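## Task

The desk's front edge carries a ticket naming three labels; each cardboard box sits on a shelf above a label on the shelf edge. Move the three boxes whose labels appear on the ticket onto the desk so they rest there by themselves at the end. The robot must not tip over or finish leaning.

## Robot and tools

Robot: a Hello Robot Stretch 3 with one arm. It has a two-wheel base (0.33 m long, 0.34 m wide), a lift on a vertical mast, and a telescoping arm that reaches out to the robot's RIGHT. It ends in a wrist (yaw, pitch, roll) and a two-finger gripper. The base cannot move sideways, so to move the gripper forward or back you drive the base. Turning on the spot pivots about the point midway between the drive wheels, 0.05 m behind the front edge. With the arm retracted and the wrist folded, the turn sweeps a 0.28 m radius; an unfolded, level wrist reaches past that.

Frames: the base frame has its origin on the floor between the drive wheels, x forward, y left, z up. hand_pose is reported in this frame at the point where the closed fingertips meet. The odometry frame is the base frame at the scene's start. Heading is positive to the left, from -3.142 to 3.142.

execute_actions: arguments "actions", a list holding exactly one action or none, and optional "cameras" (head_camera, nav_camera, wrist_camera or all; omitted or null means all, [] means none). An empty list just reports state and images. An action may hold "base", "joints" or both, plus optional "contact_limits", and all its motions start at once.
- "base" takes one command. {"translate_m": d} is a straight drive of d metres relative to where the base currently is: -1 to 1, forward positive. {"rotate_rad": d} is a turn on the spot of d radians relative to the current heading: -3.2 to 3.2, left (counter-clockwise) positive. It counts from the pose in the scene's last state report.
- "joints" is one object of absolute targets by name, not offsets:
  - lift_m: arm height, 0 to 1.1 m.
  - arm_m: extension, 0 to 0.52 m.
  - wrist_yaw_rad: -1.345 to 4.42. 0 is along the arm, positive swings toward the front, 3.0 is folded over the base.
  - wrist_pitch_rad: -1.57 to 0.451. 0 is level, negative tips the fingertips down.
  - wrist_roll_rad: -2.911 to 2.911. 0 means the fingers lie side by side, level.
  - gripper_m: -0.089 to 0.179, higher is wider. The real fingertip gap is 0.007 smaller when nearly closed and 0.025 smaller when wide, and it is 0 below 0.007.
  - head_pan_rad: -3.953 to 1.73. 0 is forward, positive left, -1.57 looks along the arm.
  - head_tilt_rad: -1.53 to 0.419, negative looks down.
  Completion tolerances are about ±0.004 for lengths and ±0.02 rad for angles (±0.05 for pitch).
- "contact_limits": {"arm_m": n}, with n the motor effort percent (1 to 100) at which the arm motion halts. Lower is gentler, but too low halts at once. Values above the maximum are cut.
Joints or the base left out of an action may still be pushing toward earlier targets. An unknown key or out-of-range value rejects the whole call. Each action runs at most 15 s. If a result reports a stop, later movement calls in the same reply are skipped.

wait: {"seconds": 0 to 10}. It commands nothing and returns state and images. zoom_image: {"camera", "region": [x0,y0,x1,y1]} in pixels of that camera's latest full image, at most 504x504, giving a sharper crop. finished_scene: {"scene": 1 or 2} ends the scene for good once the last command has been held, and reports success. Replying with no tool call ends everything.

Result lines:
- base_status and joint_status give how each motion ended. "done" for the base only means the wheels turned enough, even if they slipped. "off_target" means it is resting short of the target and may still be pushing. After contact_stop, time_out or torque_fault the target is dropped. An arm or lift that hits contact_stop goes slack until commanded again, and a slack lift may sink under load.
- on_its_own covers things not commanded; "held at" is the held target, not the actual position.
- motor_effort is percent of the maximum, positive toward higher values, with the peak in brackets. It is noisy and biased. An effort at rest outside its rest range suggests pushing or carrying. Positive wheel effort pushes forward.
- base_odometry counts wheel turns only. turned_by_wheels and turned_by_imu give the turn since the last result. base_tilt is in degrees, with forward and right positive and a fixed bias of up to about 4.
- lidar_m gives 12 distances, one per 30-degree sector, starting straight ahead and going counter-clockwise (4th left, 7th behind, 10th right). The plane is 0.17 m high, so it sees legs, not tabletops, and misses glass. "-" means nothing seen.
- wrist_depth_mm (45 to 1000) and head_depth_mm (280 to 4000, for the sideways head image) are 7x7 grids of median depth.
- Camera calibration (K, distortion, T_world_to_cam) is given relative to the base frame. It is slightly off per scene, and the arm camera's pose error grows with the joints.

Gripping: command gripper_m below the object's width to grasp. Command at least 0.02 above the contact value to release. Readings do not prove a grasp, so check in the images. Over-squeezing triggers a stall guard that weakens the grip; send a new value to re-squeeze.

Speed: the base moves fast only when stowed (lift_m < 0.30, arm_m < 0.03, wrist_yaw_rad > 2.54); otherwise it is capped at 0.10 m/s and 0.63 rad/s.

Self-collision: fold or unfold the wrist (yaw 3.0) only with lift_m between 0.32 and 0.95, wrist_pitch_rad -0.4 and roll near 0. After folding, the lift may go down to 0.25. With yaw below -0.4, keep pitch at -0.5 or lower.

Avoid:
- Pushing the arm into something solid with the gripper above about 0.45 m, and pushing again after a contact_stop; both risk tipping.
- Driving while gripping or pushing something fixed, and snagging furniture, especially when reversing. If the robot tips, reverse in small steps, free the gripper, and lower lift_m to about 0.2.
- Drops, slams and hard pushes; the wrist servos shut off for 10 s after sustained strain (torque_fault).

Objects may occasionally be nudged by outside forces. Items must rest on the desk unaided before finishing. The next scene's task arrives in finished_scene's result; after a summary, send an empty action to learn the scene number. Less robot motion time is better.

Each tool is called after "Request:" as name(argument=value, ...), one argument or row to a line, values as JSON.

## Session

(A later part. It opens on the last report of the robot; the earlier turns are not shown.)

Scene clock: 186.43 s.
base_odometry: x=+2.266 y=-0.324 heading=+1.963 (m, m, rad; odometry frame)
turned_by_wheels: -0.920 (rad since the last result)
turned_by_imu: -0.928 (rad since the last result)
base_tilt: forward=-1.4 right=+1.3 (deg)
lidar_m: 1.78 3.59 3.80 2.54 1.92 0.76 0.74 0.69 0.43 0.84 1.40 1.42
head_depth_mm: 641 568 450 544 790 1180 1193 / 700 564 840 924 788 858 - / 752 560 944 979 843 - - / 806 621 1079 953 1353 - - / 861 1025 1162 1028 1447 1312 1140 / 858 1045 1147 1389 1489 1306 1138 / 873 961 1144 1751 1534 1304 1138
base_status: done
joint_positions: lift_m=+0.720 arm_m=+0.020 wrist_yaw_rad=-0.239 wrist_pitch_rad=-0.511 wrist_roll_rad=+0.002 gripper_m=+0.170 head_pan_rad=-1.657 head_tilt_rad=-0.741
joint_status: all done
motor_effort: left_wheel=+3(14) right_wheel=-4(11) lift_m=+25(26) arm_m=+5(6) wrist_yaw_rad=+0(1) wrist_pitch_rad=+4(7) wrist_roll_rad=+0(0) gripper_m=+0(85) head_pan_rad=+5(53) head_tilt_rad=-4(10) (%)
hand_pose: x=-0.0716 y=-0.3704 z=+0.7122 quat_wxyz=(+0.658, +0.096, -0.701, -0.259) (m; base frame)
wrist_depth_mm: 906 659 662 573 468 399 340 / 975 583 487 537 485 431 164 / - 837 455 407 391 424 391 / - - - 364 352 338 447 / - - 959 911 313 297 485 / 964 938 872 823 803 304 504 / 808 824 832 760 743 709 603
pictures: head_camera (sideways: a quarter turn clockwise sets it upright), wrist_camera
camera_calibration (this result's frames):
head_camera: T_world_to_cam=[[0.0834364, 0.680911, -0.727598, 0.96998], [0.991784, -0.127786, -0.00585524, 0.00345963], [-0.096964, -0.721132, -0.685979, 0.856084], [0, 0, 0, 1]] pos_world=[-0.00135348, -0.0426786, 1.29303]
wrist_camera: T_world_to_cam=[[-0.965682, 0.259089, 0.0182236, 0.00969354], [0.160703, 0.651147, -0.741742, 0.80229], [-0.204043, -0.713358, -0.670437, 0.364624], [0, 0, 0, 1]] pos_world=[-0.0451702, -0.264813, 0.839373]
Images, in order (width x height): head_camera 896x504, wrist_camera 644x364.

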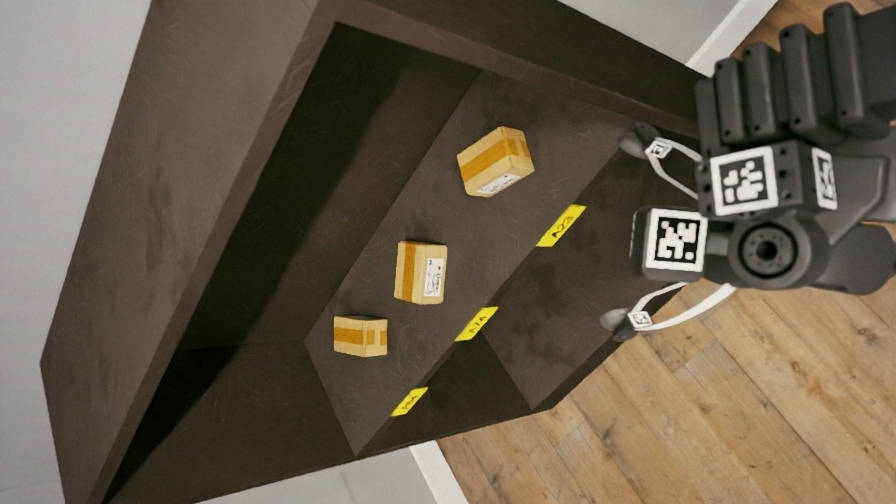

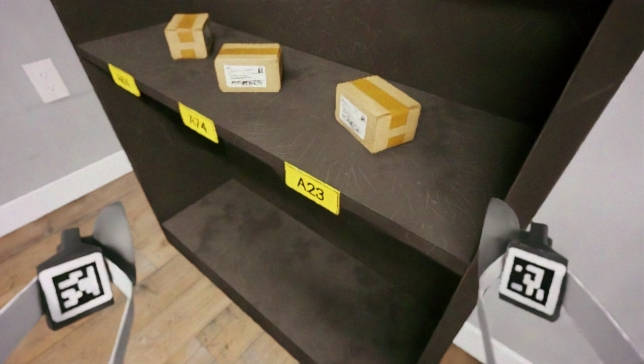

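Request:
execute_actions(
  actions=[
    {"joints":{"arm_m":0.405,"gripper_m":0.145},"contact_limits":{"arm_m":15}},
  ],
  cameras=["wrist_camera","head_camera"],
)

Scene clock: 190.73 s.
base_odometry: x=+2.266 y=-0.324 heading=+1.963 (m, m, rad; odometry frame)
turned_by_wheels: +0.000 (rad since the last result)
turned_by_imu: +0.001 (rad since the last result)
base_tilt: forward=-1.5 right=+1.3 (deg)
lidar_m: 1.79 3.60 3.80 2.54 1.93 0.76 0.75 0.69 0.43 0.84 1.40 1.42
head_depth_mm: 643 566 450 544 789 1185 1194 / 697 562 840 927 782 - - / 753 560 938 977 1323 1210 1120 / 805 621 1038 915 1353 1265 1141 / 862 1025 1179 1031 1424 1305 1137 / 858 1050 1145 1380 1492 1306 1138 / 871 961 1143 1747 1532 1304 1135
base_status: not commanded
joint_positions: lift_m=+0.720 arm_m=+0.405 wrist_yaw_rad=-0.240 wrist_pitch_rad=-0.511 wrist_roll_rad=+0.002 gripper_m=+0.145 head_pan_rad=-1.657 head_tilt_rad=-0.741
joint_status: all done
motor_effort: left_wheel=+3(3) right_wheel=-4(4) lift_m=+25(25) arm_m=+6(4) wrist_yaw_rad=+1(1) wrist_pitch_rad=+4(4) wrist_roll_rad=+0(0) gripper_m=-1(80) head_pan_rad=+6(6) head_tilt_rad=-4(4) (%)
contact_limits: arm_m 15 (drawing in: default 29, maximum 48; extending or still: default 42, maximum 68)
hand_pose: x=-0.0718 y=-0.7552 z=+0.7122 quat_wxyz=(+0.657, +0.096, -0.701, -0.260) (m; base frame)
wrist_depth_mm: 354 416 366 288 238 202 175 / 374 445 420 320 258 216 187 / 383 413 400 360 282 234 200 / 339 288 332 345 313 252 213 / 291 301 293 292 293 265 231 / 861 247 210 200 256 252 245 / 784 225 215 197 224 228 230
pictures: head_camera (sideways: a quarter turn clockwise sets it upright), wrist_camera
camera_calibration (this result's frames):
head_camera: T_world_to_cam=[[0.0834361, 0.680911, -0.727598, 0.96998], [0.991784, -0.127786, -0.00585524, 0.00345962], [-0.0969638, -0.721132, -0.685979, 0.856084], [0, 0, 0, 1]] pos_world=[-0.00135347, -0.0426786, 1.29303]
wrist_camera: T_world_to_cam=[[-0.965416, 0.260074, 0.0182304, 0.109971], [0.161421, 0.651187, -0.741552, 1.05282], [-0.20473, -0.712964, -0.670648, 0.0903995], [0, 0, 0, 1]] pos_world=[-0.0452717, -0.649733, 0.839344]
Images, in order (width x height): head_camera 896x504, wrist_camera 644x364.

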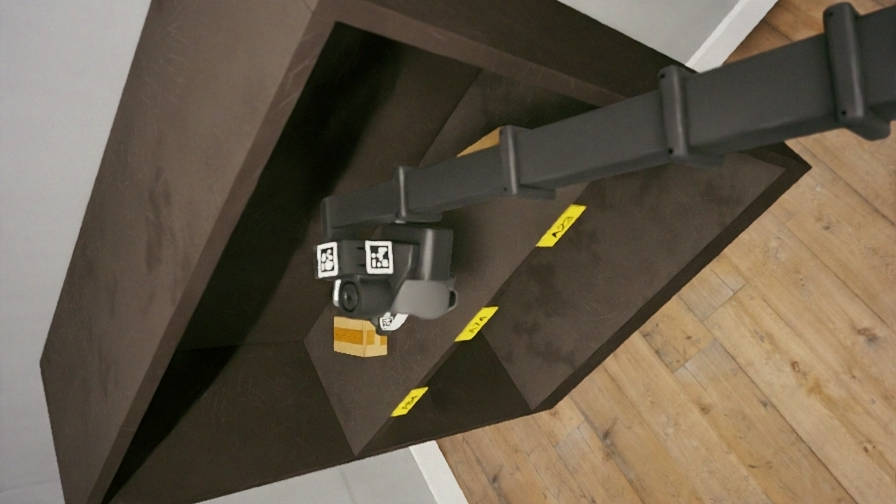

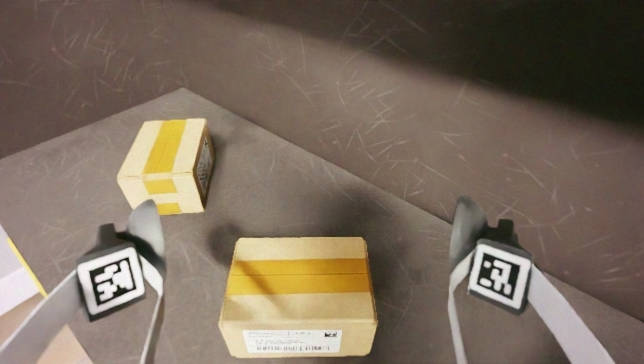

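Request:
execute_actions(
  actions=[
    {"joints":{"lift_m":0.648,"arm_m":0.413,"gripper_m":0.15},"contact_limits":{"arm_m":15}},
  ],
  cameras=["wrist_camera"],
)

Request:
execute_actions(
  actions=[
    {"joints":{"gripper_m":0.05}},
  ],
  cameras=["wrist_camera"],
)

Scene clock: 192.37 s.
base_odometry: x=+2.266 y=-0.324 heading=+1.963 (m, m, rad; odometry frame)
turned_by_wheels: +0.000 (rad since the last result)
turned_by_imu: +0.000 (rad since the last result)
base_tilt: forward=-1.5 right=+1.3 (deg)
lidar_m: 1.79 3.59 3.77 2.55 1.92 0.76 0.74 0.69 0.43 0.84 1.40 1.42
head_depth_mm: 640 565 449 544 791 1198 1144 / 699 562 841 920 787 947 - / 754 560 947 996 850 1209 1123 / 803 620 1065 - 1356 1255 1142 / 863 1022 1164 1067 1433 1308 1136 / 856 1040 1142 1375 1490 1315 1136 / 873 960 1144 1746 1524 1297 1128
base_status: not commanded
joint_positions: lift_m=+0.648 arm_m=+0.413 wrist_yaw_rad=-0.240 wrist_pitch_rad=-0.511 wrist_roll_rad=+0.002 gripper_m=+0.150 head_pan_rad=-1.657 head_tilt_rad=-0.741
joint_status: all done
motor_effort: left_wheel=+3(3) right_wheel=-4(4) lift_m=+18(22) arm_m=+6(7) wrist_yaw_rad=+0(1) wrist_pitch_rad=+4(4) wrist_roll_rad=+0(0) gripper_m=+0(34) head_pan_rad=+4(4) head_tilt_rad=-3(4) (%)
contact_limits: arm_m 15 (drawing in: default 29, maximum 48; extending or still: default 42, maximum 68)
hand_pose: x=-0.0718 y=-0.7632 z=+0.6406 quat_wxyz=(+0.657, +0.096, -0.701, -0.260) (m; base frame)
wrist_depth_mm: 349 410 360 282 233 197 172 / 346 248 353 313 254 212 183 / 276 237 286 287 270 229 196 / 235 234 168 162 238 234 209 / 200 207 137 138 197 210 205 / 179 172 142 144 172 - 177 / 154 155 155 156 156 157 158
pictures: wrist_camera
camera_calibration (this result's frames):
wrist_camera: T_world_to_cam=[[-0.965417, 0.260073, 0.0182318, 0.113355], [0.161431, 0.651229, -0.741513, 1.00495], [-0.204721, -0.712926, -0.670691, 0.0367512], [0, 0, 0, 1]] pos_world=[-0.0452715, -0.657732, 0.767766]
Images, in order (width x height): wrist_camera 644x364.

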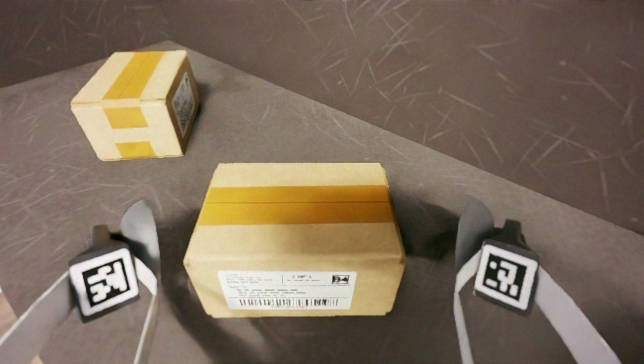

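Scene clock: 193.87 s.
base_odometry: x=+2.266 y=-0.324 heading=+1.963 (m, m, rad; odometry frame)
turned_by_wheels: +0.000 (rad since the last result)
turned_by_imu: +0.000 (rad since the last result)
base_tilt: forward=-1.4 right=+1.3 (deg)
lidar_m: 1.79 3.58 3.81 2.54 1.93 0.76 0.74 0.69 0.43 0.84 1.40 1.41
head_depth_mm: 640 566 450 543 791 1196 1149 / 698 562 839 922 787 950 - / 752 560 945 1000 845 1207 1125 / 805 621 1071 - 1357 1257 1141 / 865 1021 1166 1061 1431 1306 1138 / 857 1045 1145 1378 1486 1301 1138 / 873 959 1145 1752 1532 1307 1133
base_status: not commanded
joint_positions: lift_m=+0.648 arm_m=+0.413 wrist_yaw_rad=-0.239 wrist_pitch_rad=-0.513 wrist_roll_rad=+0.002 gripper_m=+0.051 head_pan_rad=-1.657 head_tilt_rad=-0.741
joint_status: all done
motor_effort: left_wheel=+3(4) right_wheel=-5(5) lift_m=+19(18) arm_m=+6(7) wrist_yaw_rad=+0(0) wrist_pitch_rad=+5(5) wrist_roll_rad=+0(0) gripper_m=-18(92) head_pan_rad=+5(6) head_tilt_rad=-3(4) (%)
hand_pose: x=-0.0716 y=-0.7629 z=+0.6401 quat_wxyz=(+0.657, +0.097, -0.701, -0.260) (m; base frame)
wrist_depth_mm: 350 410 359 282 232 198 172 / 347 245 353 313 253 212 184 / 281 237 284 286 268 229 196 / 234 234 166 161 238 232 209 / 199 203 137 137 138 202 203 / 174 - 142 144 152 177 178 / 720 154 154 155 156 156 157
pictures: wrist_camera
camera_calibration (this result's frames):
wrist_camera: T_world_to_cam=[[-0.965521, 0.259681, 0.0182806, 0.113098], [0.161581, 0.652871, -0.740035, 1.00471], [-0.204108, -0.711566, -0.67232, 0.0387988], [0, 0, 0, 1]] pos_world=[-0.0452248, -0.657707, 0.767538]
Images, in order (width x height): wrist_camera 644x364.

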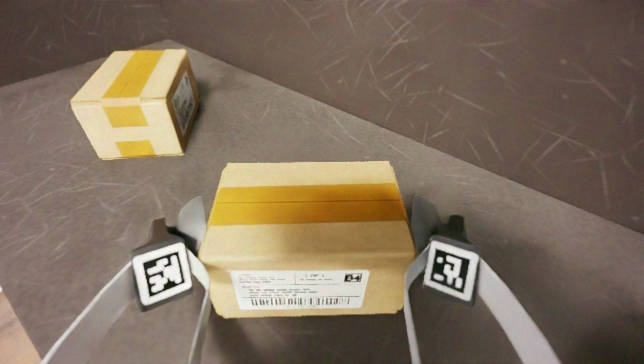

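Request:
execute_actions(
  actions=[
    {"joints":{"lift_m":0.715,"arm_m":0.11}},
  ],
  cameras=["wrist_camera","head_camera"],
)

Scene clock: 197.50 s.
base_odometry: x=+2.266 y=-0.324 heading=+1.963 (m, m, rad; odometry frame)
turned_by_wheels: +0.000 (rad since the last result)
turned_by_imu: +0.001 (rad since the last result)
base_tilt: forward=-1.4 right=+1.2 (deg)
lidar_m: 1.78 3.58 3.77 2.54 1.92 0.76 0.74 0.69 0.43 0.84 1.40 1.42
head_depth_mm: 641 566 450 545 791 1185 1191 / 699 562 839 923 806 - - / 754 562 944 974 850 - 1117 / 803 620 1078 969 - - 1144 / 862 1024 1165 1030 1419 1311 1138 / 859 1046 1142 1389 1487 1310 1134 / 874 961 1146 1743 1531 1301 1134
base_status: not commanded
joint_positions: lift_m=+0.715 arm_m=+0.110 wrist_yaw_rad=-0.240 wrist_pitch_rad=-0.520 wrist_roll_rad=+0.002 gripper_m=+0.051 head_pan_rad=-1.657 head_tilt_rad=-0.741
joint_status: all done
motor_effort: left_wheel=+4(3) right_wheel=-5(5) lift_m=+26(27) arm_m=-4(7) wrist_yaw_rad=+0(0) wrist_pitch_rad=+7(7) wrist_roll_rad=+0(0) gripper_m=-18(18) head_pan_rad=+4(4) head_tilt_rad=-3(4) (%)
hand_pose: x=-0.0715 y=-0.4597 z=+0.7053 quat_wxyz=(+0.656, +0.099, -0.700, -0.262) (m; base frame)
wrist_depth_mm: 571 603 602 506 417 354 308 / 896 504 509 502 455 381 329 / 998 692 402 403 326 390 351 / - 850 262 162 305 337 326 / - - 137 137 138 288 272 / 916 - 142 143 151 251 217 / 827 814 801 730 709 232 180
pictures: head_camera (sideways: a quarter turn clockwise sets it upright), wrist_camera
camera_calibration (this result's frames):
head_camera: T_world_to_cam=[[0.0833977, 0.680916, -0.727598, 0.96998], [0.991792, -0.12773, -0.00585524, 0.00345957], [-0.096923, -0.721137, -0.685979, 0.856084], [0, 0, 0, 1]] pos_world=[-0.00135106, -0.0426791, 1.29303]
wrist_camera: T_world_to_cam=[[-0.965441, 0.259967, 0.0184297, 0.0333292], [0.162939, 0.657271, -0.73583, 0.854155], [-0.203405, -0.707398, -0.676916, 0.303635], [0, 0, 0, 1]] pos_world=[-0.0452368, -0.355285, 0.833434]
Images, in order (width x height): head_camera 896x504, wrist_camera 644x364.

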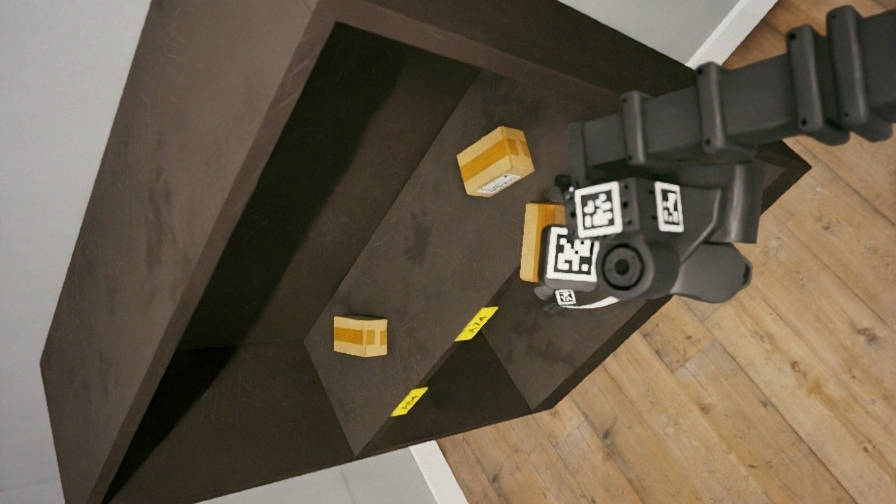

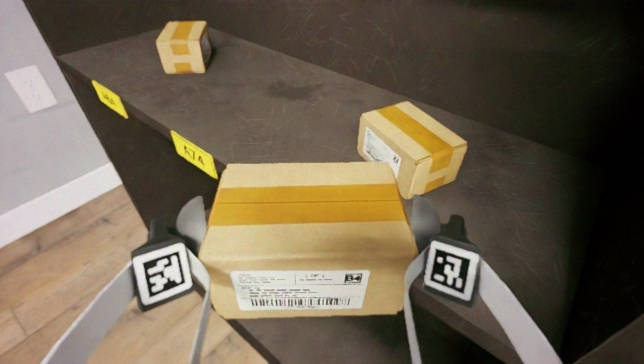

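Request:
execute_actions(
  actions=[
    {"base":{"rotate_rad":0.78},"joints":{"lift_m":0.29,"arm_m":0.0,"wrist_pitch_rad":-0.4,"wrist_yaw_rad":2.62,"head_pan_rad":0.0,"head_tilt_rad":-0.45}},
  ],
  cameras=["wrist_camera"],
)

Request:
execute_actions(
  actions=[
    {"base":{"translate_m":1.0}},
  ],
  cameras=["head_camera"],
)

Request:
execute_actions(
  actions=[
    {"base":{"translate_m":1.0},"joints":{"head_tilt_rad":-0.6}},
  ],
  cameras=["head_camera"],
)

Scene clock: 202.33 s.
base_odometry: x=+2.266 y=-0.324 heading=+2.743 (m, m, rad; odometry frame)
turned_by_wheels: +0.780 (rad since the last result)
turned_by_imu: +0.789 (rad since the last result)
base_tilt: forward=-1.5 right=+1.3 (deg)
lidar_m: 3.61 2.96 2.38 1.49 0.87 0.70 0.43 0.43 1.03 1.40 1.52 2.33
head_depth_mm: 3446 3738 - 2821 2027 1590 1295 / 3458 3815 - 2795 2035 1582 1294 / 3513 3833 - 2809 2036 1580 1299 / 3583 3858 - 2819 2021 1573 1293 / 3571 3892 - 2801 2020 1585 1298 / 3606 3917 - 2812 2025 1579 1296 / 3647 3978 - 2800 2033 1574 1294
base_status: done
joint_positions: lift_m=+0.290 arm_m=+0.001 wrist_yaw_rad=+2.618 wrist_pitch_rad=-0.429 wrist_roll_rad=+0.002 gripper_m=+0.051 head_pan_rad=-0.007 head_tilt_rad=-0.458
joint_status: all done
motor_effort: left_wheel=-5(11) right_wheel=+3(9) lift_m=+19(24) arm_m=-4(4) wrist_yaw_rad=+1(1) wrist_pitch_rad=+11(12) wrist_roll_rad=+0(0) gripper_m=-18(18) head_pan_rad=+4(54) head_tilt_rad=+4(22) (%)
hand_pose: x=+0.0902 y=+0.0473 z=+0.3004 quat_wxyz=(+0.324, +0.707, -0.033, +0.628) (m; base frame)
wrist_depth_mm: - - - - - - - / - - - - - - - / 849 886 893 895 890 890 898 / 698 705 406 162 705 703 719 / 580 589 137 138 138 585 587 / 508 - 141 143 151 503 500 / - - 420 431 433 437 437
pictures: wrist_camera
camera_calibration (this result's frames):
wrist_camera: T_world_to_cam=[[0.853397, -0.521008, 0.0162445, -0.0613594], [-0.305602, -0.525328, -0.794127, 0.312315], [0.42228, 0.672742, -0.607534, 0.278561], [0, 0, 0, 1]] pos_world=[0.030177, -0.0553008, 0.41825]
Images, in order (width x height): wrist_camera 644x364.

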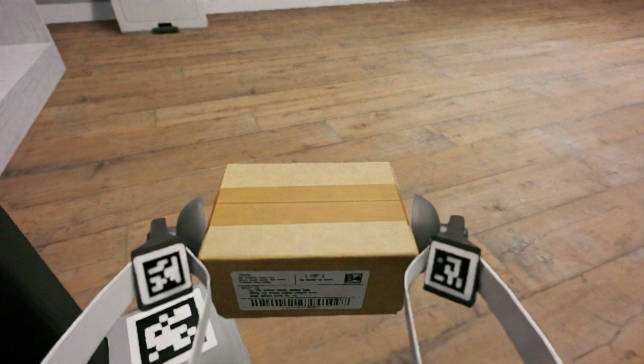

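Scene clock: 207.43 s.
base_odometry: x=+1.345 y=+0.064 heading=+2.743 (m, m, rad; odometry frame)
turned_by_wheels: +0.000 (rad since the last result)
turned_by_imu: -0.001 (rad since the last result)
base_tilt: forward=-1.6 right=+1.3 (deg)
lidar_m: 2.56 2.76 2.24 2.02 1.88 1.46 1.42 1.77 1.55 1.54 1.67 2.56
head_depth_mm: 2582 2814 3060 2815 2022 1585 1303 / 2611 2821 3136 2826 2026 1588 1294 / 2632 2795 3121 2815 2024 1584 1305 / 2672 2814 3179 2785 2023 1591 1298 / 2664 2888 3206 2840 2023 1583 1298 / 2683 2894 3278 2807 2019 1584 1298 / 2760 2892 3284 2801 2021 1575 1287
base_status: done
joint_positions: lift_m=+0.290 arm_m=+0.001 wrist_yaw_rad=+2.619 wrist_pitch_rad=-0.429 wrist_roll_rad=+0.002 gripper_m=+0.051 head_pan_rad=-0.007 head_tilt_rad=-0.457
joint_status: not commanded
motor_effort: left_wheel=-3(11) right_wheel=+3(11) lift_m=+19(19) arm_m=-4(4) wrist_yaw_rad=+1(1) wrist_pitch_rad=+11(11) wrist_roll_rad=+0(0) gripper_m=-19(18) head_pan_rad=+3(3) head_tilt_rad=+3(3) (%)
hand_pose: x=+0.0901 y=+0.0474 z=+0.3004 quat_wxyz=(+0.324, +0.707, -0.033, +0.628) (m; base frame)
wrist_depth_mm: - - - - - - - / - - - - - - - / 876 878 883 890 914 898 894 / 697 702 408 162 715 706 718 / 578 593 137 138 138 589 588 / 508 - 141 143 151 497 501 / - - 422 431 435 432 434
pictures: head_camera (sideways: a quarter turn clockwise sets it upright)
camera_calibration (this result's frames):
head_camera: T_world_to_cam=[[-0.454037, 0.0276859, -0.890553, 1.18571], [0.0488703, 0.998786, 0.00613482, -0.00639836], [0.889642, -0.0407362, -0.454839, 0.549359], [0, 0, 0, 1]] pos_world=[0.0499355, -0.00405805, 1.30584]
Images, in order (width x height): head_camera 896x504.

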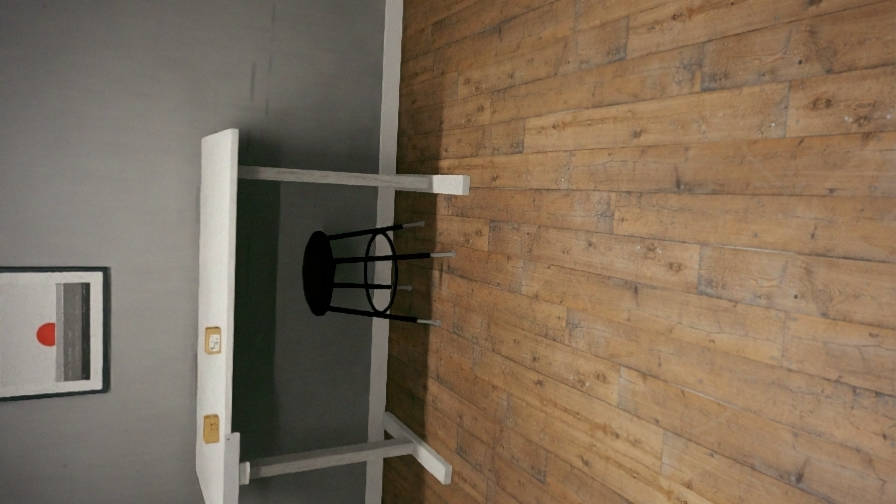

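Scene clock: 212.53 s.
base_odometry: x=+0.423 y=+0.453 heading=+2.743 (m, m, rad; odometry frame)
turned_by_wheels: +0.000 (rad since the last result)
turned_by_imu: -0.001 (rad since the last result)
base_tilt: forward=-1.4 right=+1.3 (deg)
lidar_m: 1.42 1.94 2.07 2.08 2.27 2.39 2.42 2.11 1.69 1.68 1.82 1.64
head_depth_mm: 1724 1856 2175 2249 1754 1435 1210 / 1748 1494 2151 2166 1747 1427 1207 / 1766 1500 2229 2188 1741 1422 1206 / 1789 1655 2126 2161 1741 1425 1204 / 1811 1637 2209 2147 1746 1426 1205 / 1814 1642 2313 2234 1741 1426 1203 / 1836 1638 2337 2218 1743 1424 1197
base_status: done
joint_positions: lift_m=+0.290 arm_m=+0.001 wrist_yaw_rad=+2.619 wrist_pitch_rad=-0.429 wrist_roll_rad=+0.002 gripper_m=+0.051 head_pan_rad=-0.007 head_tilt_rad=-0.593
joint_status: all done
motor_effort: left_wheel=-4(11) right_wheel=+2(11) lift_m=+19(19) arm_m=-4(4) wrist_yaw_rad=+1(1) wrist_pitch_rad=+11(11) wrist_roll_rad=+0(0) gripper_m=-18(18) head_pan_rad=+4(5) head_tilt_rad=-3(15) (%)
hand_pose: x=+0.0900 y=+0.0474 z=+0.3004 quat_wxyz=(+0.324, +0.707, -0.033, +0.628) (m; base frame)
wrist_depth_mm: - - - - - - - / - - - - - - - / 876 884 899 893 909 896 887 / 707 695 409 162 705 712 706 / 578 594 137 138 138 586 587 / 505 - 141 144 151 496 501 / - - 425 432 435 432 436
pictures: head_camera (sideways: a quarter turn clockwise sets it upright)
camera_calibration (this result's frames):
head_camera: T_world_to_cam=[[-0.570895, 0.0284602, -0.82053, 1.09511], [0.0492458, 0.998787, 0.000379606, 0.00109257], [0.819545, -0.0401909, -0.571604, 0.701711], [0, 0, 0, 1]] pos_world=[0.0500542, -0.00405582, 1.29967]
Images, in order (width x height): head_camera 896x504.

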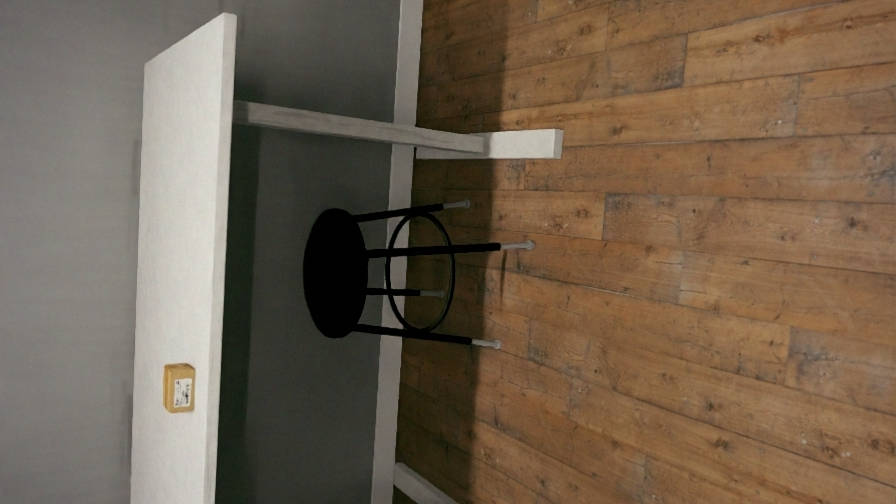

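Request:
execute_actions(
  actions=[
    {"base":{"translate_m":1.0},"joints":{"lift_m":1.02,"wrist_yaw_rad":1.44,"wrist_pitch_rad":-0.48,"head_pan_rad":-0.1,"head_tilt_rad":-1.1}},
  ],
  cameras=["head_camera","wrist_camera"],
)

Scene clock: 223.70 s.
base_odometry: x=-0.498 y=+0.841 heading=+2.743 (m, m, rad; odometry frame)
turned_by_wheels: +0.000 (rad since the last result)
turned_by_imu: +0.000 (rad since the last result)
base_tilt: forward=-1.5 right=+1.2 (deg)
lidar_m: 0.43 0.59 1.10 1.93 2.12 3.14 3.34 2.28 1.83 1.81 1.40 0.70
head_depth_mm: 519 453 299 1389 1313 1201 1113 / 517 451 415 1382 1293 1197 1104 / 513 450 420 1411 1306 1206 - / 510 448 418 1385 1300 1207 - / 508 445 416 1369 1297 1197 - / 505 443 416 1386 1293 1187 1102 / 503 441 419 1415 1284 1180 1095
base_status: done
joint_positions: lift_m=+1.020 arm_m=+0.001 wrist_yaw_rad=+1.442 wrist_pitch_rad=-0.499 wrist_roll_rad=+0.002 gripper_m=+0.051 head_pan_rad=-0.093 head_tilt_rad=-1.086
joint_status: all done
motor_effort: left_wheel=-3(9) right_wheel=+2(11) lift_m=+26(28) arm_m=-4(4) wrist_yaw_rad=+0(2) wrist_pitch_rad=+7(11) wrist_roll_rad=+0(0) gripper_m=-18(18) head_pan_rad=-5(19) head_tilt_rad=-5(31) (%)
hand_pose: x=+0.1903 y=-0.1735 z=+1.0146 quat_wxyz=(+0.630, +0.584, -0.400, +0.320) (m; base frame)
wrist_depth_mm: 627 629 633 641 651 938 958 / 453 456 459 466 468 470 - / 353 357 358 359 363 363 380 / 292 293 221 162 296 298 300 / - - 137 138 138 - - / - - 142 143 151 - - / - - - - - - -
pictures: head_camera (sideways: a quarter turn clockwise sets it upright), wrist_camera
camera_calibration (this result's frames):
head_camera: T_world_to_cam=[[-0.885305, 0.107177, -0.45249, 0.617462], [0.130086, 0.991307, -0.0197142, 0.026753], [0.446444, -0.0763158, -0.891552, 1.12004], [0, 0, 0, 1]] pos_world=[0.0431257, -0.00722127, 1.2785]
wrist_camera: T_world_to_cam=[[-0.152304, -0.988171, 0.0179566, -0.164822], [-0.656293, 0.0875349, -0.749412, 0.921755], [0.738975, -0.125923, -0.661861, 0.675046], [0, 0, 0, 1]] pos_world=[0.0809961, -0.158554, 1.14052]
Images, in order (width x height): head_camera 896x504, wrist_camera 644x364.

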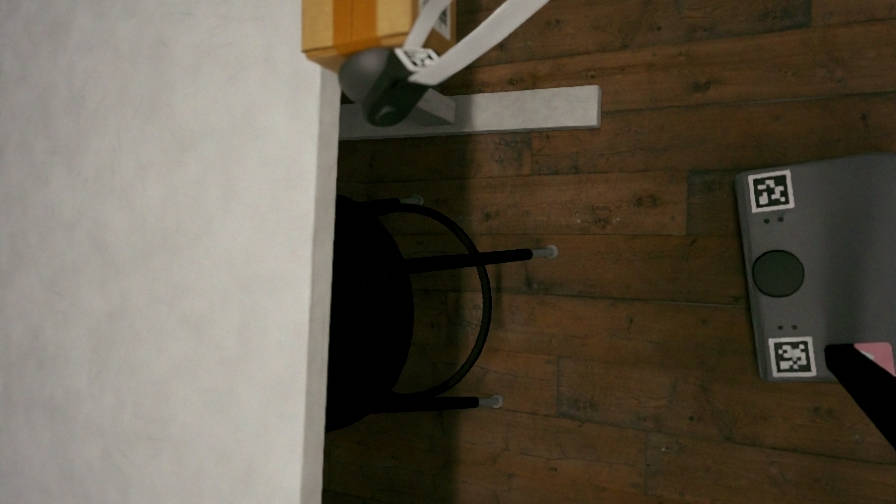

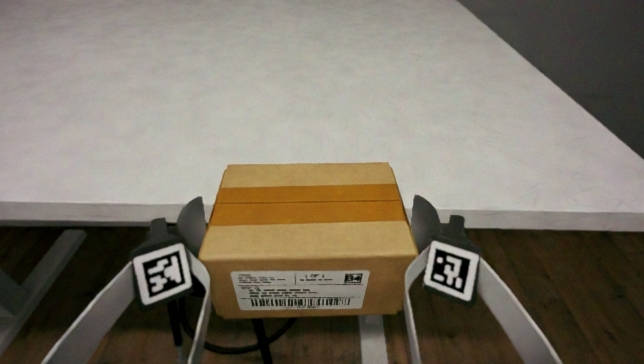

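Request:
execute_actions(
  actions=[
    {"base":{"translate_m":0.2},"joints":{"lift_m":1.002}},
  ],
  cameras=[],
)

Request:
execute_actions(
  actions=[
    {"joints":{"lift_m":0.985}},
  ],
  cameras=["wrist_camera"],
)

Scene clock: 226.77 s.
base_odometry: x=-0.683 y=+0.919 heading=+2.742 (m, m, rad; odometry frame)
turned_by_wheels: +0.000 (rad since the last result)
turned_by_imu: +0.000 (rad since the last result)
base_tilt: forward=-1.5 right=+1.3 (deg)
lidar_m: 0.63 0.41 0.98 1.89 2.07 3.18 3.54 2.32 1.85 1.84 0.55 0.23
head_depth_mm: 518 453 403 308 327 1196 1109 / 516 452 403 356 329 1187 1110 / 514 450 400 361 328 1208 - / 510 447 399 359 327 1196 - / 508 445 397 358 328 1194 - / 506 443 395 357 329 1187 1109 / 503 441 394 355 328 1177 1093
base_status: done
joint_positions: lift_m=+1.002 arm_m=+0.001 wrist_yaw_rad=+1.442 wrist_pitch_rad=-0.500 wrist_roll_rad=+0.002 gripper_m=+0.051 head_pan_rad=-0.093 head_tilt_rad=-1.086
joint_status: all done
motor_effort: left_wheel=-3(4) right_wheel=+2(8) lift_m=+19(25) arm_m=-4(4) wrist_yaw_rad=+0(1) wrist_pitch_rad=+8(8) wrist_roll_rad=+0(0) gripper_m=-19(18) head_pan_rad=-5(5) head_tilt_rad=-5(6) (%)
hand_pose: x=+0.1901 y=-0.1735 z=+0.9969 quat_wxyz=(+0.630, +0.584, -0.399, +0.320) (m; base frame)
wrist_depth_mm: 569 569 574 586 592 591 759 / 410 414 417 419 424 423 820 / 322 324 326 327 330 328 332 / 265 266 209 162 268 271 271 / 225 230 137 137 137 229 230 / 196 - 142 143 151 199 200 / 177 173 170 174 175 176 176
pictures: none
No camera images: the call's "cameras" was empty. Leave "cameras" out to get every camera's image.

Scene clock: 227.63 s.
base_odometry: x=-0.683 y=+0.919 heading=+2.742 (m, m, rad; odometry frame)
turned_by_wheels: +0.000 (rad since the last result)
turned_by_imu: +0.000 (rad since the last result)
base_tilt: forward=-1.5 right=+1.3 (deg)
lidar_m: 0.63 0.41 0.97 1.90 2.07 3.16 3.53 2.33 1.86 1.83 0.55 0.24
head_depth_mm: 519 454 404 317 326 1195 1113 / 515 451 402 354 329 1185 1108 / 514 449 400 361 328 1211 - / 510 447 398 359 327 1199 - / 508 445 397 358 328 1196 - / 505 443 395 357 329 1184 1107 / 503 441 394 355 328 1182 1086
base_status: not commanded
joint_positions: lift_m=+0.985 arm_m=+0.001 wrist_yaw_rad=+1.442 wrist_pitch_rad=-0.500 wrist_roll_rad=+0.002 gripper_m=+0.051 head_pan_rad=-0.093 head_tilt_rad=-1.086
joint_status: all done
motor_effort: left_wheel=-4(3) right_wheel=+2(2) lift_m=+19(19) arm_m=-4(4) wrist_yaw_rad=+0(0) wrist_pitch_rad=+7(7) wrist_roll_rad=+0(0) gripper_m=-19(18) head_pan_rad=-5(6) head_tilt_rad=-5(6) (%)
hand_pose: x=+0.1901 y=-0.1735 z=+0.9799 quat_wxyz=(+0.630, +0.584, -0.399, +0.320) (m; base frame)
wrist_depth_mm: 511 515 518 526 523 540 771 / 370 373 373 378 379 383 383 / 290 291 294 295 298 298 299 / 240 240 196 163 244 244 245 / 204 207 137 138 138 207 208 / 177 - 141 143 151 180 180 / - 157 157 157 158 159 159
pictures: wrist_camera
camera_calibration (this result's frames):
wrist_camera: T_world_to_cam=[[-0.152365, -0.988161, 0.0179778, -0.164225], [-0.656947, 0.0876712, -0.748822, 0.895189], [0.738381, -0.125904, -0.662527, 0.652902], [0, 0, 0, 1]] pos_world=[0.0809792, -0.15856, 1.10585]
Images, in order (width x height): wrist_camera 644x364.

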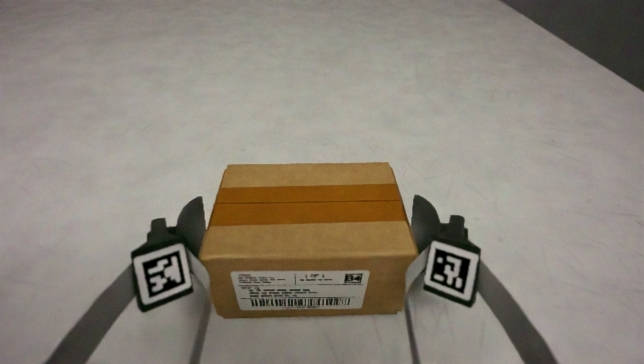

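Request:
execute_actions(
  actions=[
    {"joints":{"lift_m":0.982,"gripper_m":0.16}},
  ],
  cameras=[],
)

Request:
execute_actions(
  actions=[
    {"base":{"translate_m":-0.17},"joints":{"head_pan_rad":0.3,"head_tilt_rad":-0.8}},
  ],
)

Scene clock: 229.30 s.
base_odometry: x=-0.683 y=+0.919 heading=+2.742 (m, m, rad; odometry frame)
turned_by_wheels: +0.000 (rad since the last result)
turned_by_imu: +0.000 (rad since the last result)
base_tilt: forward=-1.5 right=+1.2 (deg)
lidar_m: 0.63 0.41 0.98 1.89 2.07 3.19 3.52 2.32 1.86 1.84 0.55 0.24
head_depth_mm: 518 453 403 321 331 1200 1107 / 516 451 401 355 327 1185 1105 / 513 449 400 355 328 1207 - / 510 447 398 359 327 1195 - / 508 445 397 358 328 1198 - / 504 443 395 356 329 1184 1107 / 503 442 393 355 328 1183 1093
base_status: not commanded
joint_positions: lift_m=+0.982 arm_m=+0.001 wrist_yaw_rad=+1.441 wrist_pitch_rad=-0.499 wrist_roll_rad=+0.002 gripper_m=+0.160 head_pan_rad=-0.093 head_tilt_rad=-1.086
joint_status: all done
motor_effort: left_wheel=-2(4) right_wheel=+2(2) lift_m=+18(20) arm_m=-4(4) wrist_yaw_rad=+0(0) wrist_pitch_rad=+7(8) wrist_roll_rad=+0(0) gripper_m=+1(82) head_pan_rad=-5(4) head_tilt_rad=-5(6) (%)
hand_pose: x=+0.1903 y=-0.1735 z=+0.9772 quat_wxyz=(+0.630, +0.584, -0.400, +0.320) (m; base frame)
wrist_depth_mm: 500 507 512 522 520 524 771 / 367 369 372 371 374 379 380 / 287 288 289 289 293 294 296 / 236 237 221 162 232 240 241 / 203 201 142 138 191 210 204 / - 175 147 145 167 - 177 / 154 154 155 155 155 156 156
pictures: none
No camera images: the call's "cameras" was empty. Leave "cameras" out to get every camera's image.

Scene clock: 231.97 s.
base_odometry: x=-0.526 y=+0.853 heading=+2.742 (m, m, rad; odometry frame)
turned_by_wheels: +0.000 (rad since the last result)
turned_by_imu: +0.001 (rad since the last result)
base_tilt: forward=-1.6 right=+1.3 (deg)
lidar_m: 0.40 0.56 1.09 1.92 2.12 3.16 3.38 2.29 1.83 1.81 1.35 0.68
head_depth_mm: 876 724 559 456 393 1277 1118 / 907 719 556 453 402 1256 1128 / 922 716 555 453 813 1254 1124 / 951 713 552 451 972 1250 1126 / 984 710 534 451 1463 1277 1121 / 995 707 494 461 1456 1270 1121 / 991 704 515 486 1475 1269 1121
base_status: done
joint_positions: lift_m=+0.982 arm_m=+0.001 wrist_yaw_rad=+1.441 wrist_pitch_rad=-0.499 wrist_roll_rad=+0.002 gripper_m=+0.160 head_pan_rad=+0.293 head_tilt_rad=-0.803
joint_status: all done
motor_effort: left_wheel=-2(10) right_wheel=+2(3) lift_m=+18(18) arm_m=-4(4) wrist_yaw_rad=+0(1) wrist_pitch_rad=+7(7) wrist_roll_rad=+0(0) gripper_m=+0(0) head_pan_rad=+5(39) head_tilt_rad=+2(21) (%)
hand_pose: x=+0.1903 y=-0.1735 z=+0.9772 quat_wxyz=(+0.630, +0.584, -0.400, +0.320) (m; base frame)
wrist_depth_mm: 505 510 517 523 528 523 920 / 367 366 333 272 378 377 404 / 286 287 280 280 292 295 295 / 235 237 238 240 240 241 241 / - 688 680 - 830 239 - / - 801 643 - - - - / - - - - - - -
pictures: head_camera (sideways: a quarter turn clockwise sets it upright), nav_camera (sideways: a quarter turn counterclockwise sets it upright), wrist_camera
camera_calibration (this result's frames):
head_camera: T_world_to_cam=[[-0.705766, -0.187161, -0.683275, 0.917034], [-0.248651, 0.968556, -0.00846876, 0.0144282], [0.663376, 0.16392, -0.730112, 0.908844], [0, 0, 0, 1]] pos_world=[0.0478937, 0.00868048, 1.29027]
nav_camera: T_world_to_cam=[[0.640119, 0.252245, 0.725686, -0.909443], [0.352056, -0.935863, 0.0147565, 0.0316617], [0.682864, 0.246036, -0.687868, 0.851843], [0, 0, 0, 1]] pos_world=[-0.010688, 0.049449, 1.24546]
wrist_camera: T_world_to_cam=[[-0.152646, -0.988118, 0.0179488, -0.164139], [-0.656002, 0.087723, -0.749644, 0.893932], [0.739162, -0.126204, -0.661598, 0.649882], [0, 0, 0, 1]] pos_world=[0.080998, -0.15859, 1.10304]
Images, in order (width x height): head_camera 896x504, nav_camera 672x504, wrist_camera 644x364.

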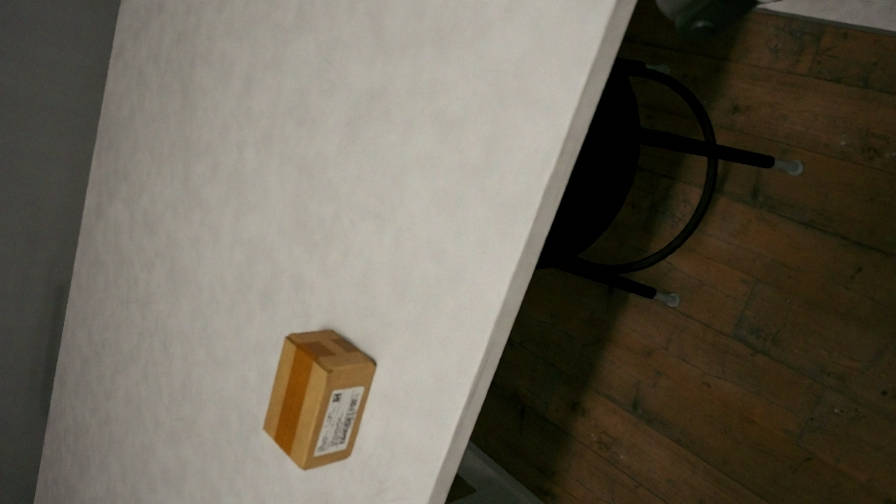

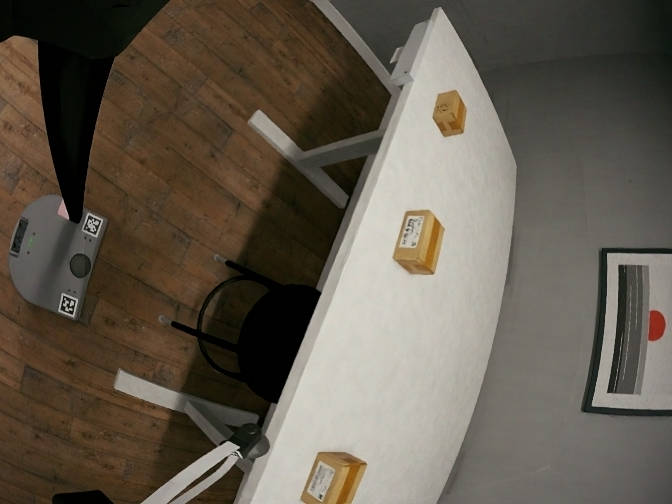

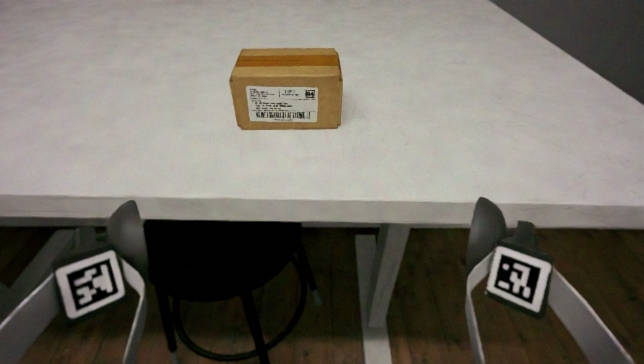

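All three boxes are on the desk.

Request:
finished_scene(
  scene=2,
)

The scene is finished: the task was done.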